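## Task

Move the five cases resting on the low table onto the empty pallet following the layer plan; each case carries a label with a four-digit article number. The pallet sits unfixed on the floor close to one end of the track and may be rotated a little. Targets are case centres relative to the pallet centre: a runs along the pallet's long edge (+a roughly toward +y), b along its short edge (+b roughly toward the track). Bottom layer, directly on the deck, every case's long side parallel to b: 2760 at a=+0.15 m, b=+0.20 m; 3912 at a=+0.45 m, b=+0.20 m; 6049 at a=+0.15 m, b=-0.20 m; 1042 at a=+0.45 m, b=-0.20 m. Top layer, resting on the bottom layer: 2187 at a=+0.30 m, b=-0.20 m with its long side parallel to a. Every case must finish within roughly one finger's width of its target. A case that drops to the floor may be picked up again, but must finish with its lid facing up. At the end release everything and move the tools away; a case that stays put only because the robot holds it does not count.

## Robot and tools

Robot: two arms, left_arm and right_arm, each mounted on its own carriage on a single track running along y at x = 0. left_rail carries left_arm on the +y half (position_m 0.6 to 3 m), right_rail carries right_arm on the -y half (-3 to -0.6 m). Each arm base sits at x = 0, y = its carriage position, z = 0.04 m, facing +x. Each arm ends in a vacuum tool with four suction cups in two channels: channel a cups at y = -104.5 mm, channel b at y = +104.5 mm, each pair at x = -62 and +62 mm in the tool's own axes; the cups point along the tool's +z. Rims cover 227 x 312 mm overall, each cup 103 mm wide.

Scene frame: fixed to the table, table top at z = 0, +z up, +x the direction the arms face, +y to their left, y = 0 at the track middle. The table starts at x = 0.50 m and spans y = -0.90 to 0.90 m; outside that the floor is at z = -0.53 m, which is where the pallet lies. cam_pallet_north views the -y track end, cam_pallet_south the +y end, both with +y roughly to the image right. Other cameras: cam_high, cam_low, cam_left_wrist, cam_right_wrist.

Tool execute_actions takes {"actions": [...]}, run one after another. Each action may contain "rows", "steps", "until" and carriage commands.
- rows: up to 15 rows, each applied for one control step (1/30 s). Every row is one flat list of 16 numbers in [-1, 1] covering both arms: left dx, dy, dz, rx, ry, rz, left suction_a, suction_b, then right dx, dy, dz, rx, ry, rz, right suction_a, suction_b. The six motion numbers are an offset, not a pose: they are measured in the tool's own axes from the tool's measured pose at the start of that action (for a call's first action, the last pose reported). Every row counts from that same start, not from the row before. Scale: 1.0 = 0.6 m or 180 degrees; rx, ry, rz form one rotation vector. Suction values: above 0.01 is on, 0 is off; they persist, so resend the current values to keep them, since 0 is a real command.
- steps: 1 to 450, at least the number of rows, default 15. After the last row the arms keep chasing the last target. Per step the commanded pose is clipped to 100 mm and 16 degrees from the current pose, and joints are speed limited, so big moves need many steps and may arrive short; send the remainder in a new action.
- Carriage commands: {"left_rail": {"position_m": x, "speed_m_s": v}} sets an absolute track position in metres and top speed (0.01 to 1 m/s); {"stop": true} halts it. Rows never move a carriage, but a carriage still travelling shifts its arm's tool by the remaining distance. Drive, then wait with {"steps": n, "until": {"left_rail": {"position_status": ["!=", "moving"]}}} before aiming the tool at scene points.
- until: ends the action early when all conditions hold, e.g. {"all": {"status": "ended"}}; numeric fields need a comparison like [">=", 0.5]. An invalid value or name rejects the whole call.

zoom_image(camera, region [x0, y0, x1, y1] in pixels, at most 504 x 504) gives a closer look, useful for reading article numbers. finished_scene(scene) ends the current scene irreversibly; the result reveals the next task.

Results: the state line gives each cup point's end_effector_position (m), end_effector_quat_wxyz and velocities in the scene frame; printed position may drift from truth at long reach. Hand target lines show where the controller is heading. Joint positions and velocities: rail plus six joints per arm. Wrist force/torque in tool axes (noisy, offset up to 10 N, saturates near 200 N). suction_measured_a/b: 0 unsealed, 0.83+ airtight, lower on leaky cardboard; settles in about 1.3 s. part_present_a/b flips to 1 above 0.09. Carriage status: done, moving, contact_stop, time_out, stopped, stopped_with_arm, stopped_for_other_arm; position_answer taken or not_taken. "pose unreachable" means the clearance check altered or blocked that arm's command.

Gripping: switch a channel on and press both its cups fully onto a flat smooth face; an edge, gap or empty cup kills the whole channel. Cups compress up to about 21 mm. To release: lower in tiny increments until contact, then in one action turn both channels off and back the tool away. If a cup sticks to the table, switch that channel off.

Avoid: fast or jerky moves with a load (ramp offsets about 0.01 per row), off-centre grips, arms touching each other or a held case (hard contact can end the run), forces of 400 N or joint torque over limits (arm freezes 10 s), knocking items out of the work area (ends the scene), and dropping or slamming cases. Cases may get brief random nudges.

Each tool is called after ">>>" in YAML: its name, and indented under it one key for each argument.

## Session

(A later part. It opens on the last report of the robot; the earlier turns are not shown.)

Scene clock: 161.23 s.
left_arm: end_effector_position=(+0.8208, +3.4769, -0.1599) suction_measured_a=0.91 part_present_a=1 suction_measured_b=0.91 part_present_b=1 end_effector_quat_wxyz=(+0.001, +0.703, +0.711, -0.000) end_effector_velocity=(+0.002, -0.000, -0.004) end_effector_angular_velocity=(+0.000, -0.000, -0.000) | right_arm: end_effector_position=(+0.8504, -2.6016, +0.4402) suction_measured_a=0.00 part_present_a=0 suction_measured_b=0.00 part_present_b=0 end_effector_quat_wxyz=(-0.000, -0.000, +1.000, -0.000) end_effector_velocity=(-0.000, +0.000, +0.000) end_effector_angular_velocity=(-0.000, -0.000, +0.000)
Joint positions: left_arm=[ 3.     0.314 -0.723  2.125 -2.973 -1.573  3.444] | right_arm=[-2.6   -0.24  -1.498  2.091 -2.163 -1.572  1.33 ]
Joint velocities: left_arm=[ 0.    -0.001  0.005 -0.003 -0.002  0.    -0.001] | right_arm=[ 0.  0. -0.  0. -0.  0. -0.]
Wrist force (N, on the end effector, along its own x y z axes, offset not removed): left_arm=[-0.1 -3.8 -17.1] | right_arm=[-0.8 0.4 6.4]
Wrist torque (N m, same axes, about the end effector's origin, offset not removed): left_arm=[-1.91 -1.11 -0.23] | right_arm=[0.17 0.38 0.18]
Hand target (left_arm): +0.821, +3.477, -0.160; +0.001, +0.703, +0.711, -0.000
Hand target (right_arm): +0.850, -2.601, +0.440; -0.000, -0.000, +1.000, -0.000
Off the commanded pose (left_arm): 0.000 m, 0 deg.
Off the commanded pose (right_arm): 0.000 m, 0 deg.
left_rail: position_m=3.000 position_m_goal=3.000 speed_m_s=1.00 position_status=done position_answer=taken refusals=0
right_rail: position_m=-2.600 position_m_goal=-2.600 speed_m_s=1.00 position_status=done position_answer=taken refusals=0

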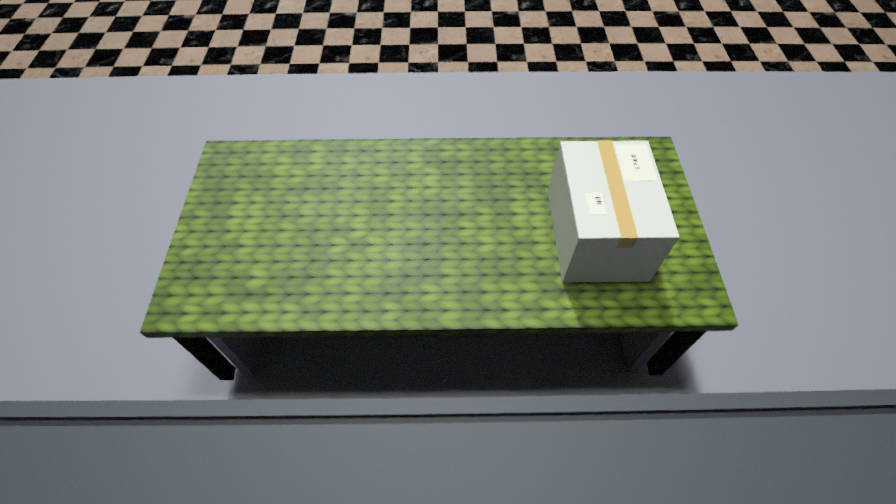

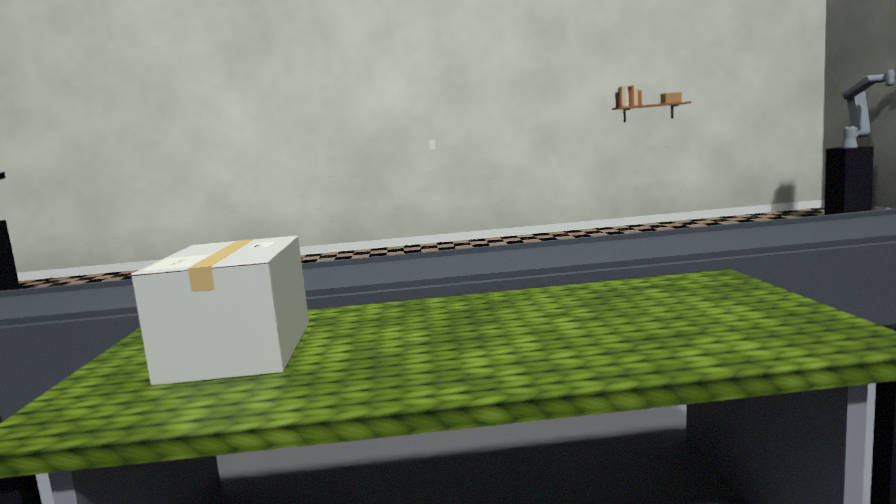

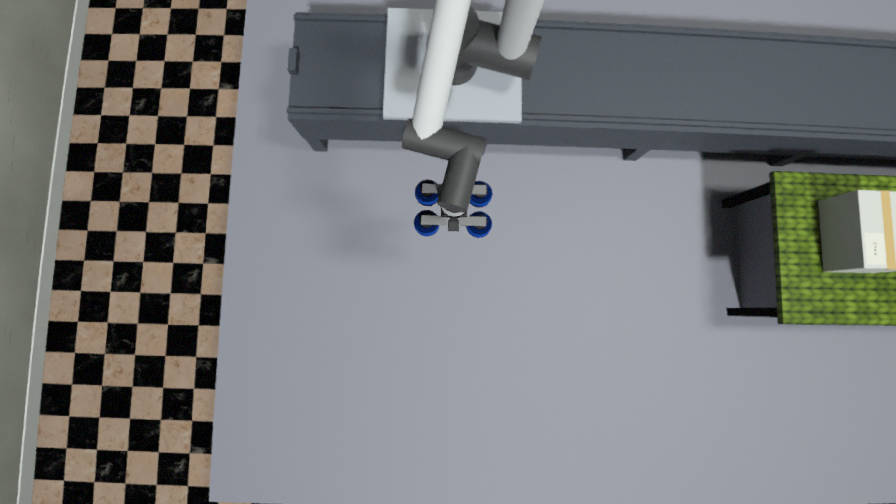

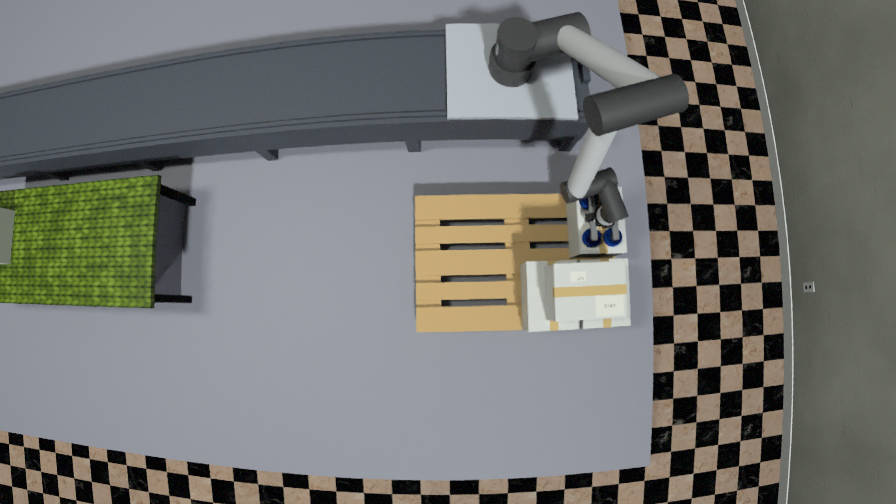

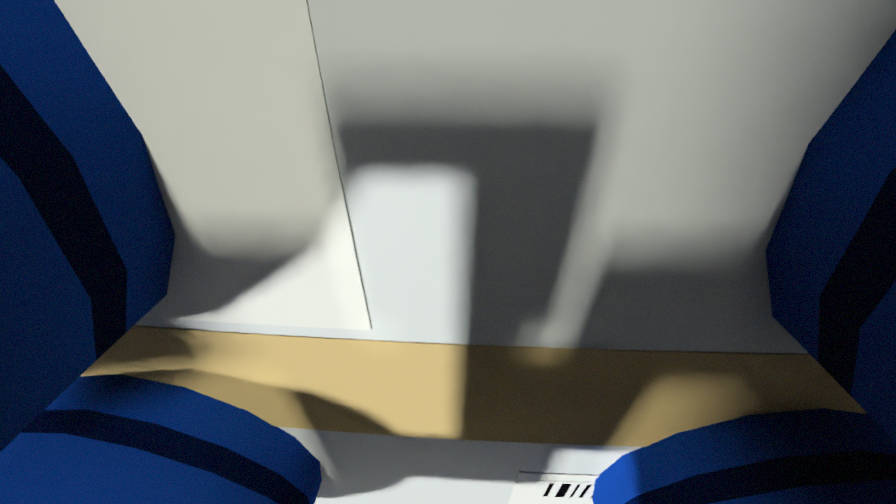

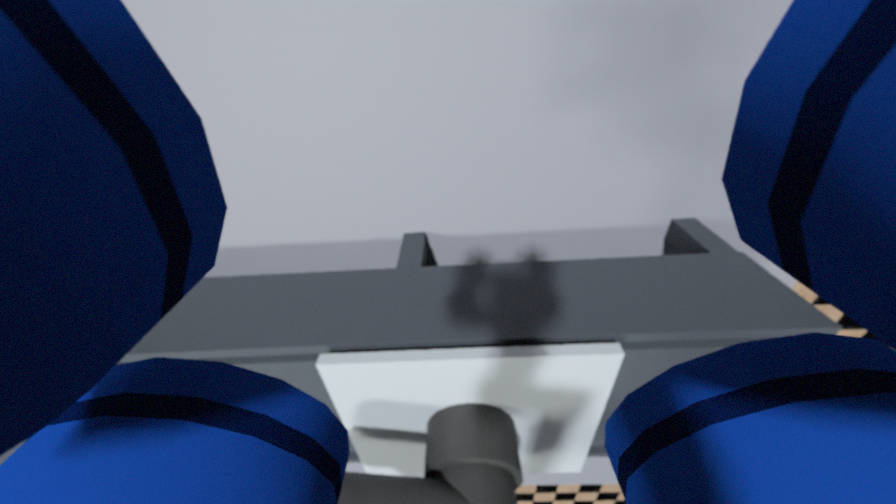

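>>> execute_actions:
  actions:
    - {"rows":[[0,0,0.0035,0,0,0,1,1,0,0,0,0,0,0,0,0]],"steps":7}
    - {"rows":[[0,0,-0.005,0,0,0,0,0,0,0,0,0,0,0,0,0],[0,0,-0.01,0,0,0,0,0,0,0,0,0,0,0,0,0],[0,0,-0.015,0,0,0,0,0,0,0,0,0,0,0,0,0],[0,0,-0.02,0,0,0,0,0,0,0,0,0,0,0,0,0],[0,0,-0.027,0,0,0,0,0,0,0,0,0,0,0,0,0],[0,0,-0.035,0,0,0,0,0,0,0,0,0,0,0,0,0],[0,0,-0.045,0,0,0,0,0,0,0,0,0,0,0,0,0],[0,0,-0.06,0,0,0,0,0,0,0,0,0,0,0,0,0],[0,0,-0.08,0,0,0,0,0,0,0,0,0,0,0,0,0],[0,0,-0.12,0,0,0,0,0,0,0,0,0,0,0,0,0]],"steps":14}
    - {"left_rail":{"position_m":0.6},"rows":[[-1,0,-0.55,0,0,0,0,0,0,0,0,0,0,0,0,0]],"steps":37}
    - {"rows":[[-1,0,-0.35,0,0,0,0,0,0,0,0,0,0,0,0,0]],"steps":32}
    - {"rows":[[-0.9,0.01,-0.07,0,0,0,0,0,0,0,0,0,0,0,0,0]],"steps":40}

>>> zoom_image:
  camera: "cam_pallet_south"
  region: [520,170,650,290]

Scene clock: 172.43 s.
left_arm: end_effector_position=(+0.8276, -0.5153, +0.4185) suction_measured_a=0.00 part_present_a=0 suction_measured_b=0.00 part_present_b=0 end_effector_quat_wxyz=(+0.006, +0.705, +0.709, +0.002) end_effector_velocity=(+0.007, -0.021, +0.002) end_effector_angular_velocity=(+0.005, +0.003, +0.001) | right_arm: end_effector_position=(+0.8504, -2.6016, +0.4402) suction_measured_a=0.00 part_present_a=0 suction_measured_b=0.00 part_present_b=0 end_effector_quat_wxyz=(-0.000, -0.000, +1.000, -0.000) end_effector_velocity=(+0.000, -0.000, -0.000) end_effector_angular_velocity=(+0.000, +0.000, -0.000)
Joint positions: left_arm=[ 0.6   -1.079 -0.912  1.266 -1.935 -1.564  2.058] | right_arm=[-2.6   -0.24  -1.498  2.091 -2.163 -1.572  1.33 ]
Joint velocities: left_arm=[ 0.    -0.003  0.025 -0.049  0.029  0.    -0.003] | right_arm=[ 0. -0.  0. -0.  0.  0. -0.]
Wrist force (N, on the end effector, along its own x y z axes, offset not removed): left_arm=[-3.8 0.3 2.1] | right_arm=[-2.4 1.2 -0.6]
Wrist torque (N m, same axes, about the end effector's origin, offset not removed): left_arm=[0.47 0.52 -0.19] | right_arm=[0.56 0.84 0.27]
Hand target (left_arm): +0.828, -0.518, +0.419; +0.006, +0.705, +0.709, +0.002
Hand target (right_arm): +0.850, -2.601, +0.440; -0.000, -0.000, +1.000, -0.000
Off the commanded pose (left_arm): 0.003 m, 0 deg.
Off the commanded pose (right_arm): 0.000 m, 0 deg.
left_rail: position_m=0.600 position_m_goal=0.600 speed_m_s=1.00 position_status=done position_answer=taken refusals=0
right_rail: position_m=-2.600 position_m_goal=-2.600 speed_m_s=1.00 position_status=done position_answer=taken refusals=0

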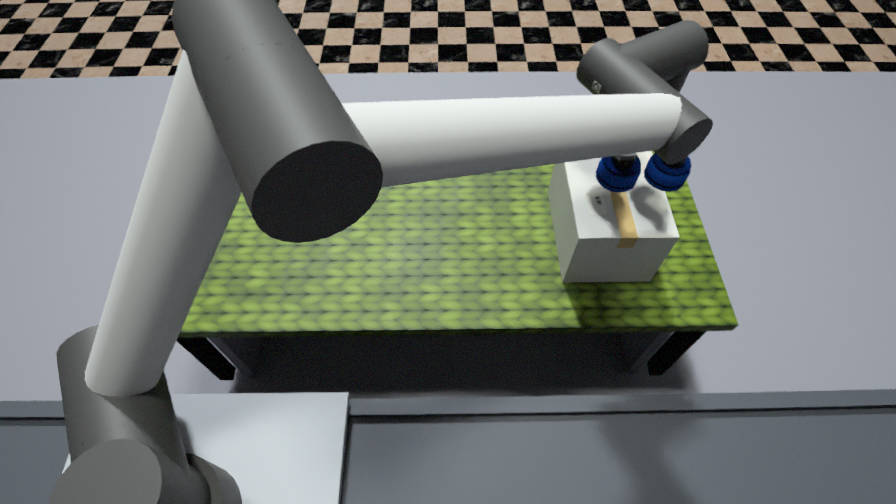

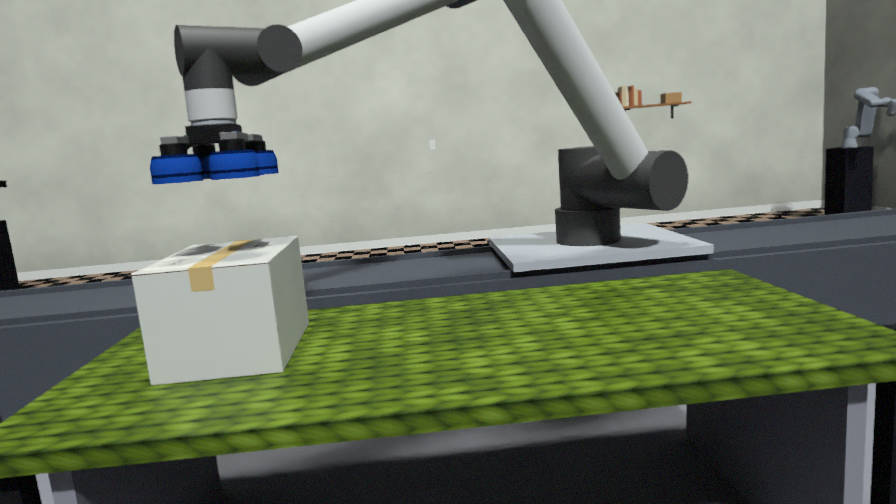

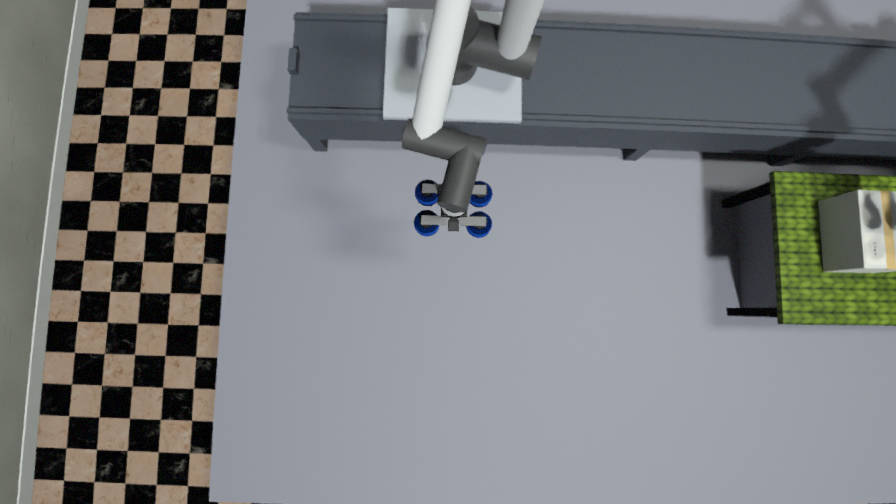

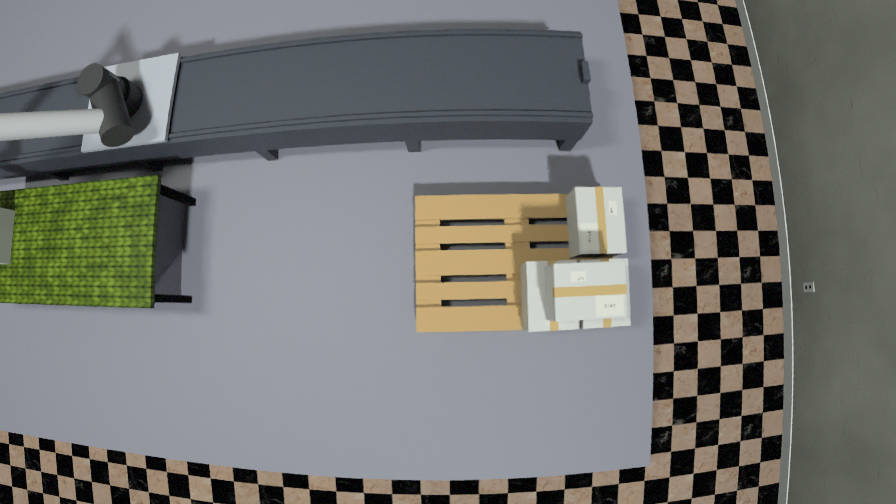

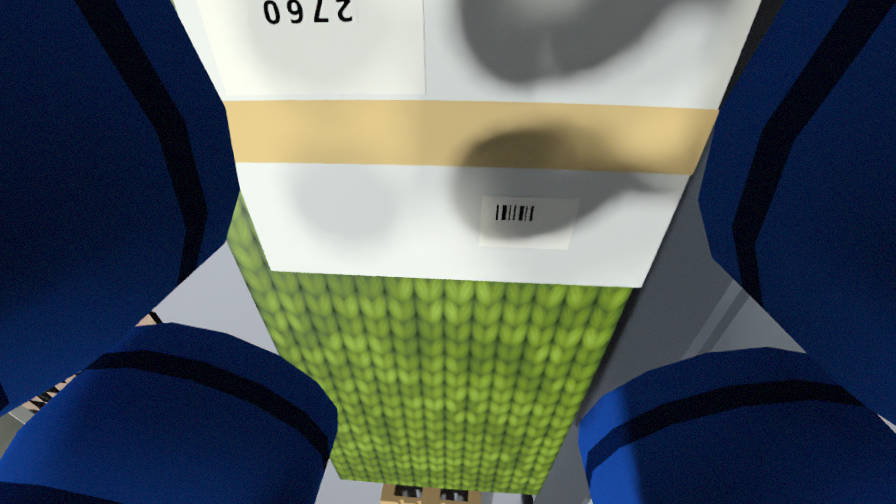

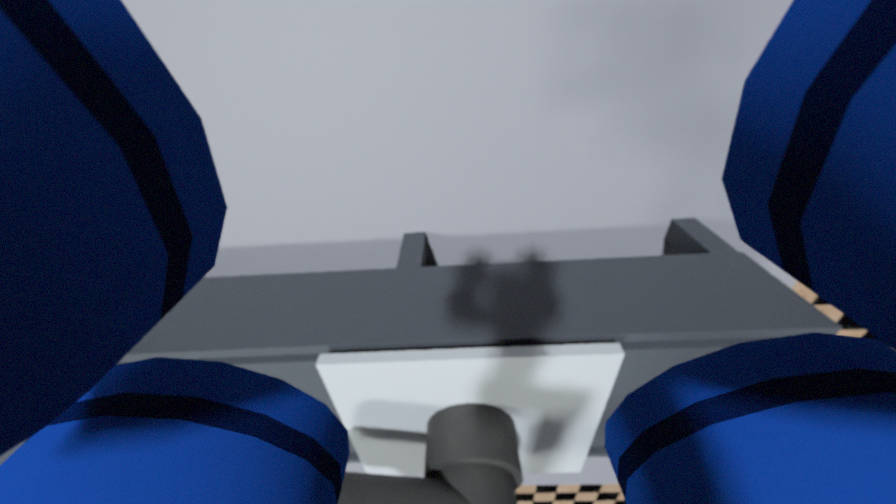

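Region (520, 170, 650, 290) of cam_pallet_south's 896x504 image, scaled by 3.877, with more detail than that image has; it fills the top 465 rows of this view, and the rest is white.

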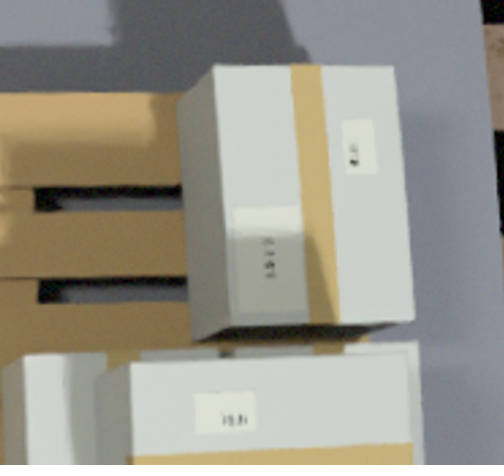

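>>> execute_actions:
  actions: []

Scene clock: 187.60 s.
left_arm: end_effector_position=(+0.8283, -0.5178, +0.4187) suction_measured_a=0.00 part_present_a=0 suction_measured_b=0.00 part_present_b=0 end_effector_quat_wxyz=(+0.006, +0.705, +0.709, +0.002) end_effector_velocity=(-0.000, -0.000, -0.000) end_effector_angular_velocity=(+0.000, -0.000, +0.000) | right_arm: end_effector_position=(+0.8504, -2.6016, +0.4402) suction_measured_a=0.00 part_present_a=0 suction_measured_b=0.00 part_present_b=0 end_effector_quat_wxyz=(-0.000, -0.000, +1.000, -0.000) end_effector_velocity=(-0.000, +0.000, +0.000) end_effector_angular_velocity=(-0.000, -0.000, -0.000)
Joint positions: left_arm=[ 0.6   -1.079 -0.909  1.26  -1.932 -1.565  2.058] | right_arm=[-2.6   -0.24  -1.498  2.091 -2.163 -1.572  1.33 ]
Joint velocities: left_arm=[ 0. -0.  0. -0.  0.  0. -0.] | right_arm=[ 0.  0. -0. -0.  0.  0.  0.]
Wrist force (N, on the end effector, along its own x y z axes, offset not removed): left_arm=[-1.2 9.2 6.0] | right_arm=[-2.2 -2.7 -2.5]
Wrist torque (N m, same axes, about the end effector's origin, offset not removed): left_arm=[1.64 0.16 0.00] | right_arm=[-0.22 0.57 0.38]
Hand target (left_arm): +0.828, -0.518, +0.419; +0.006, +0.705, +0.709, +0.002
Hand target (right_arm): +0.850, -2.601, +0.440; -0.000, -0.000, +1.000, -0.000
Off the commanded pose (left_arm): 0.001 m, 0 deg.
Off the commanded pose (right_arm): 0.000 m, 0 deg.
left_rail: position_m=0.600 position_m_goal=0.600 speed_m_s=1.00 position_status=done position_answer=taken refusals=0
right_rail: position_m=-2.600 position_m_goal=-2.600 speed_m_s=1.00 position_status=done position_answer=taken refusals=0

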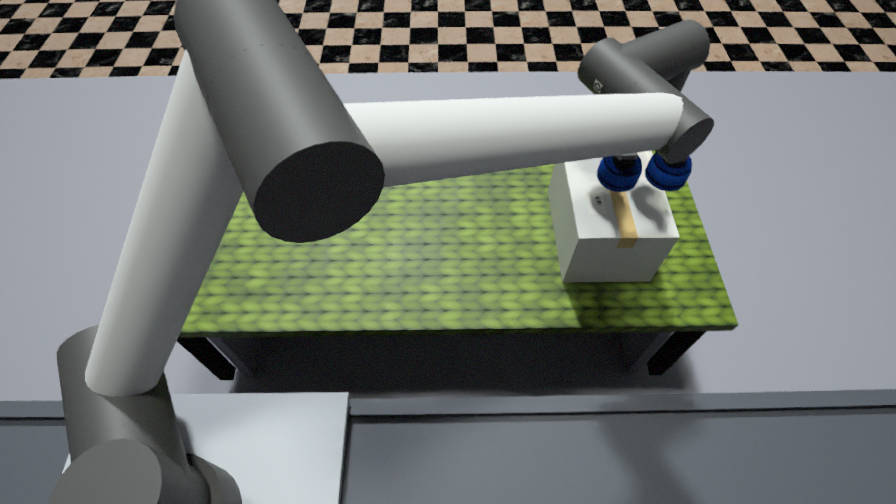

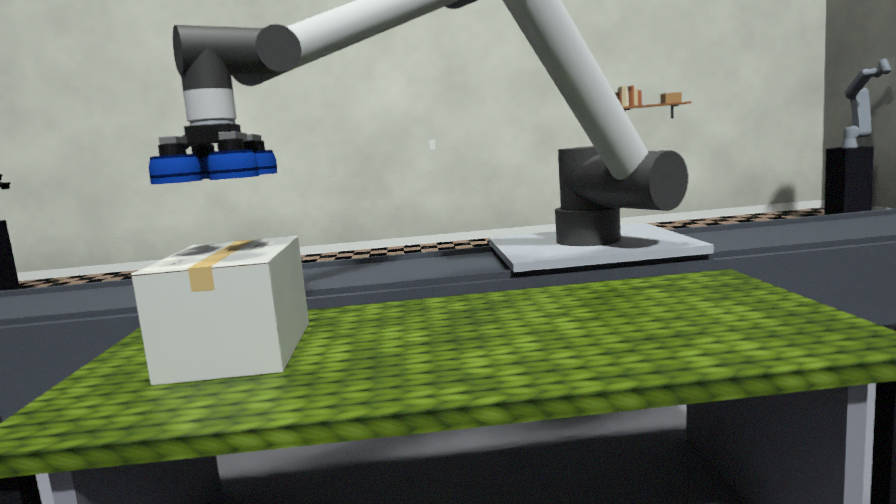

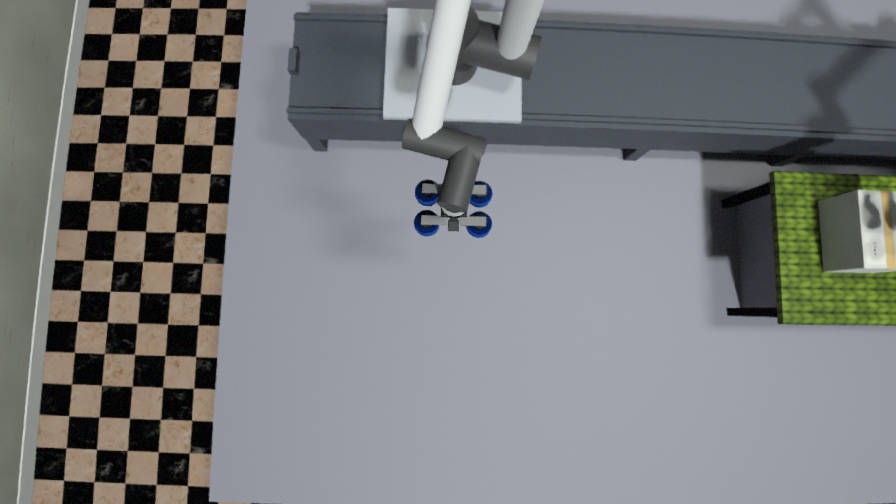

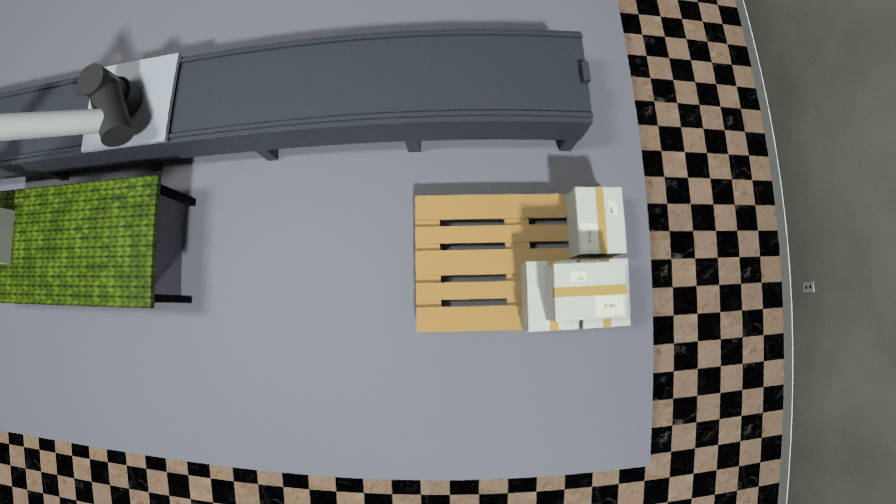

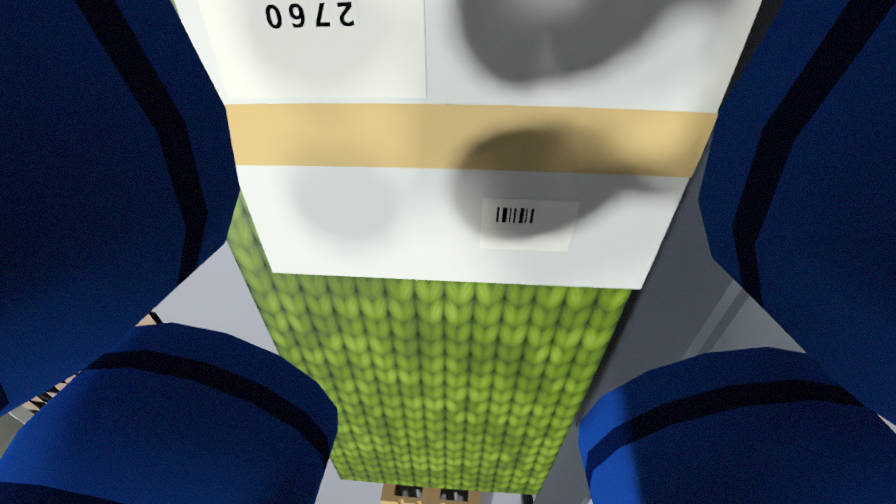

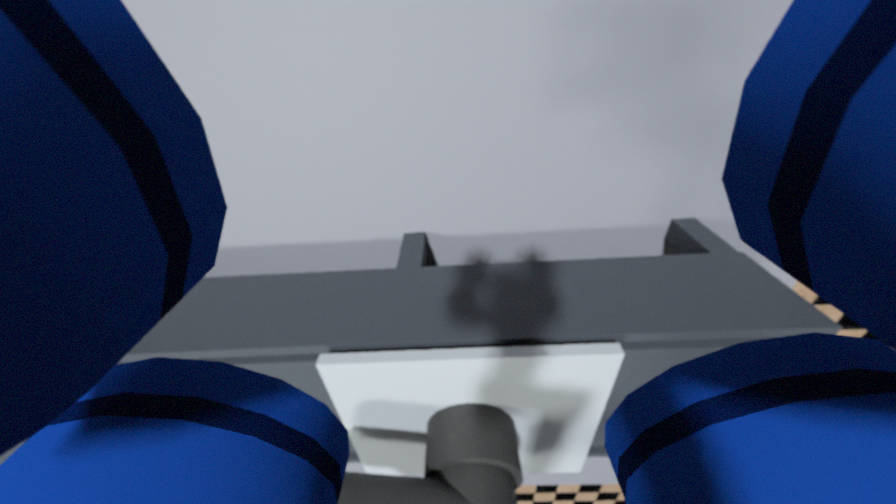

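>>> execute_actions:
  actions:
    - {"rows":[[-0.035,0.014,0.301,0.0036,0.0018,0.004,1,1,0,0,0,0,0,0,0,0]],"steps":28}

Scene clock: 191.00 s.
left_arm: end_effector_position=(+0.8388, -0.5399, +0.2388) suction_measured_a=0.90 part_present_a=1 suction_measured_b=0.90 part_present_b=1 end_effector_quat_wxyz=(-0.000, +0.710, +0.704, -0.001) end_effector_velocity=(+0.000, -0.000, -0.002) end_effector_angular_velocity=(+0.001, +0.001, +0.000) | right_arm: end_effector_position=(+0.8504, -2.6016, +0.4402) suction_measured_a=0.00 part_present_a=0 suction_measured_b=0.00 part_present_b=0 end_effector_quat_wxyz=(-0.000, -0.000, +1.000, -0.000) end_effector_velocity=(-0.000, +0.000, -0.000) end_effector_angular_velocity=(+0.000, +0.000, +0.000)
Joint positions: left_arm=[ 0.6   -1.079 -0.788  1.304 -2.087 -1.572  2.071] | right_arm=[-2.6   -0.24  -1.498  2.091 -2.163 -1.572  1.33 ]
Joint velocities: left_arm=[ 0.    -0.     0.002 -0.    -0.001  0.    -0.   ] | right_arm=[ 0.  0.  0. -0.  0.  0. -0.]
Wrist force (N, on the end effector, along its own x y z axes, offset not removed): left_arm=[1.8 -3.9 -17.4] | right_arm=[2.9 0.9 2.7]
Wrist torque (N m, same axes, about the end effector's origin, offset not removed): left_arm=[2.64 -0.75 -0.33] | right_arm=[0.31 -0.06 0.41]
Hand target (left_arm): +0.839, -0.540, +0.238; -0.000, +0.710, +0.704, -0.000
Hand target (right_arm): +0.850, -2.601, +0.440; -0.000, -0.000, +1.000, -0.000
Off the commanded pose (left_arm): 0.001 m, 0 deg.
Off the commanded pose (right_arm): 0.000 m, 0 deg.
left_rail: position_m=0.600 position_m_goal=0.600 speed_m_s=1.00 position_status=done position_answer=taken refusals=0
right_rail: position_m=-2.600 position_m_goal=-2.600 speed_m_s=1.00 position_status=done position_answer=taken refusals=0

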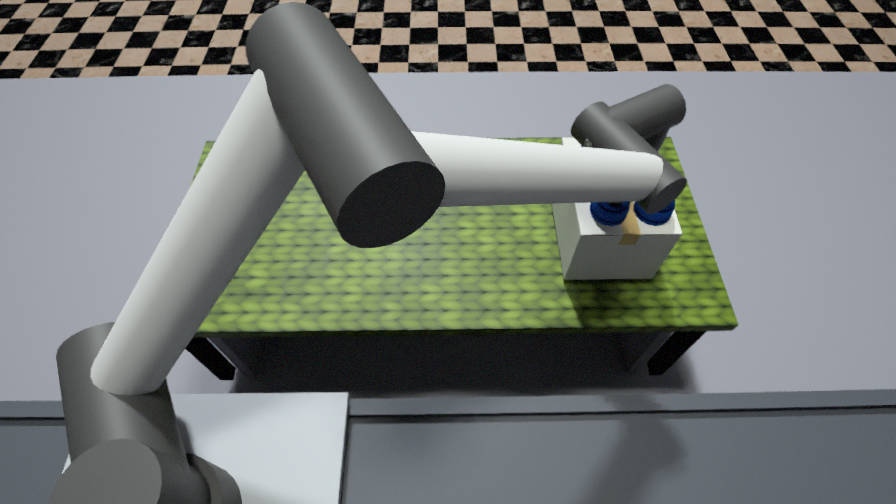

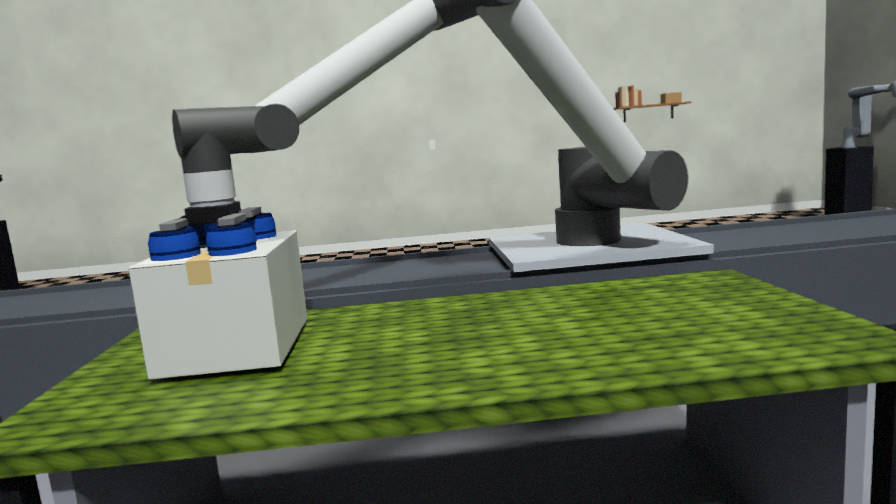

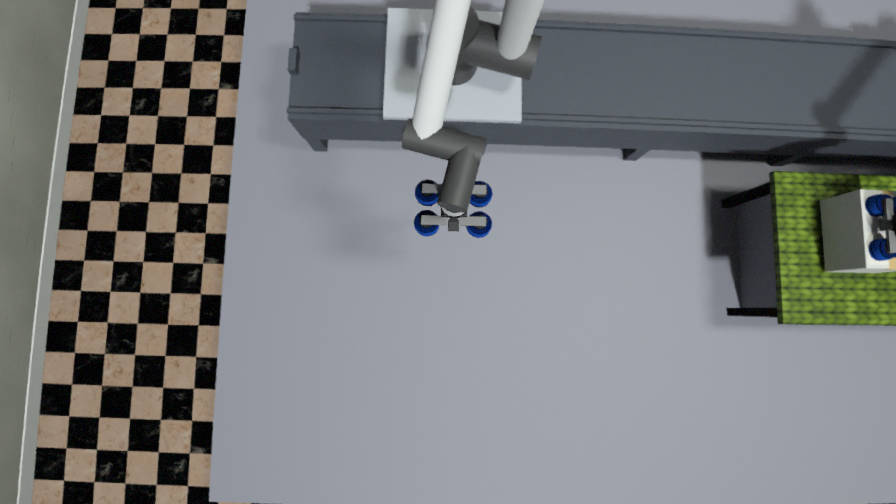

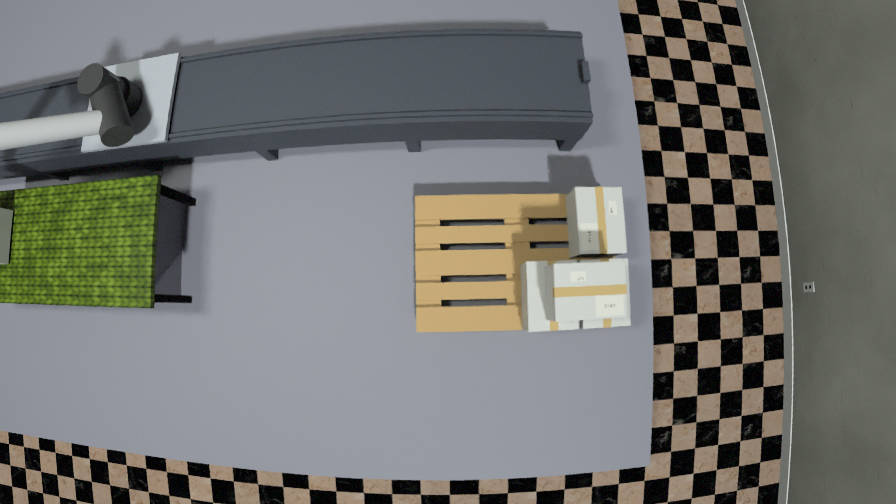

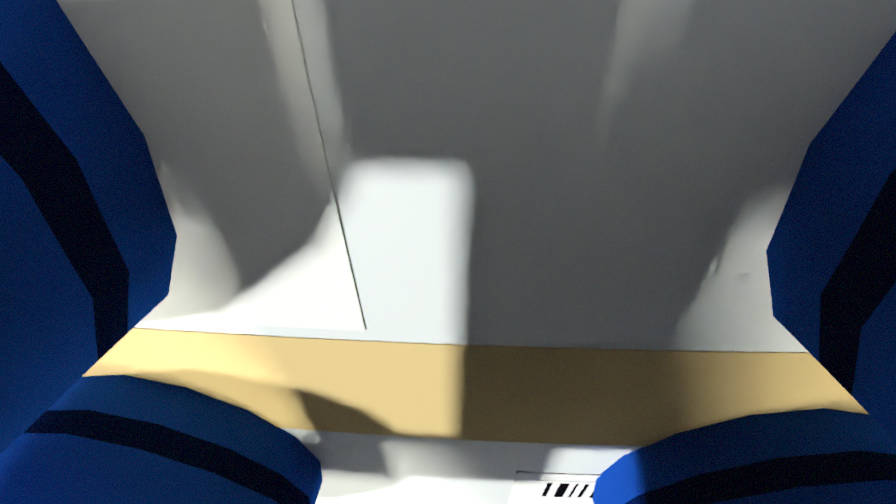

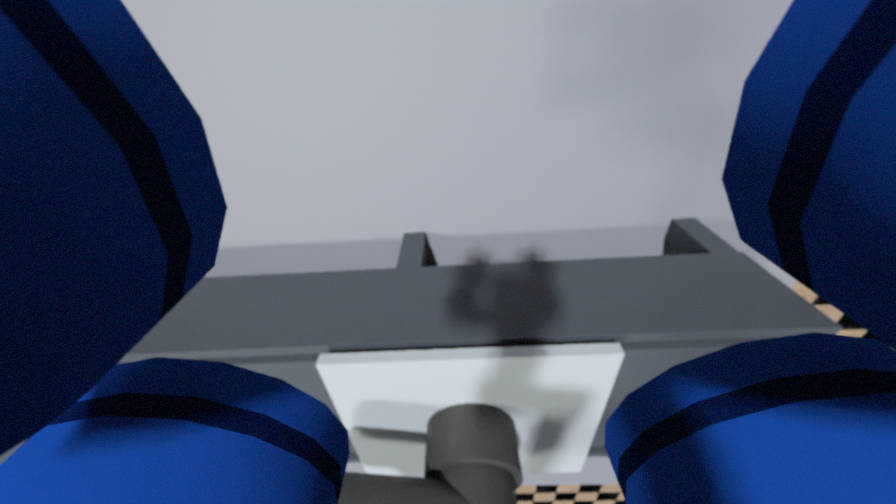

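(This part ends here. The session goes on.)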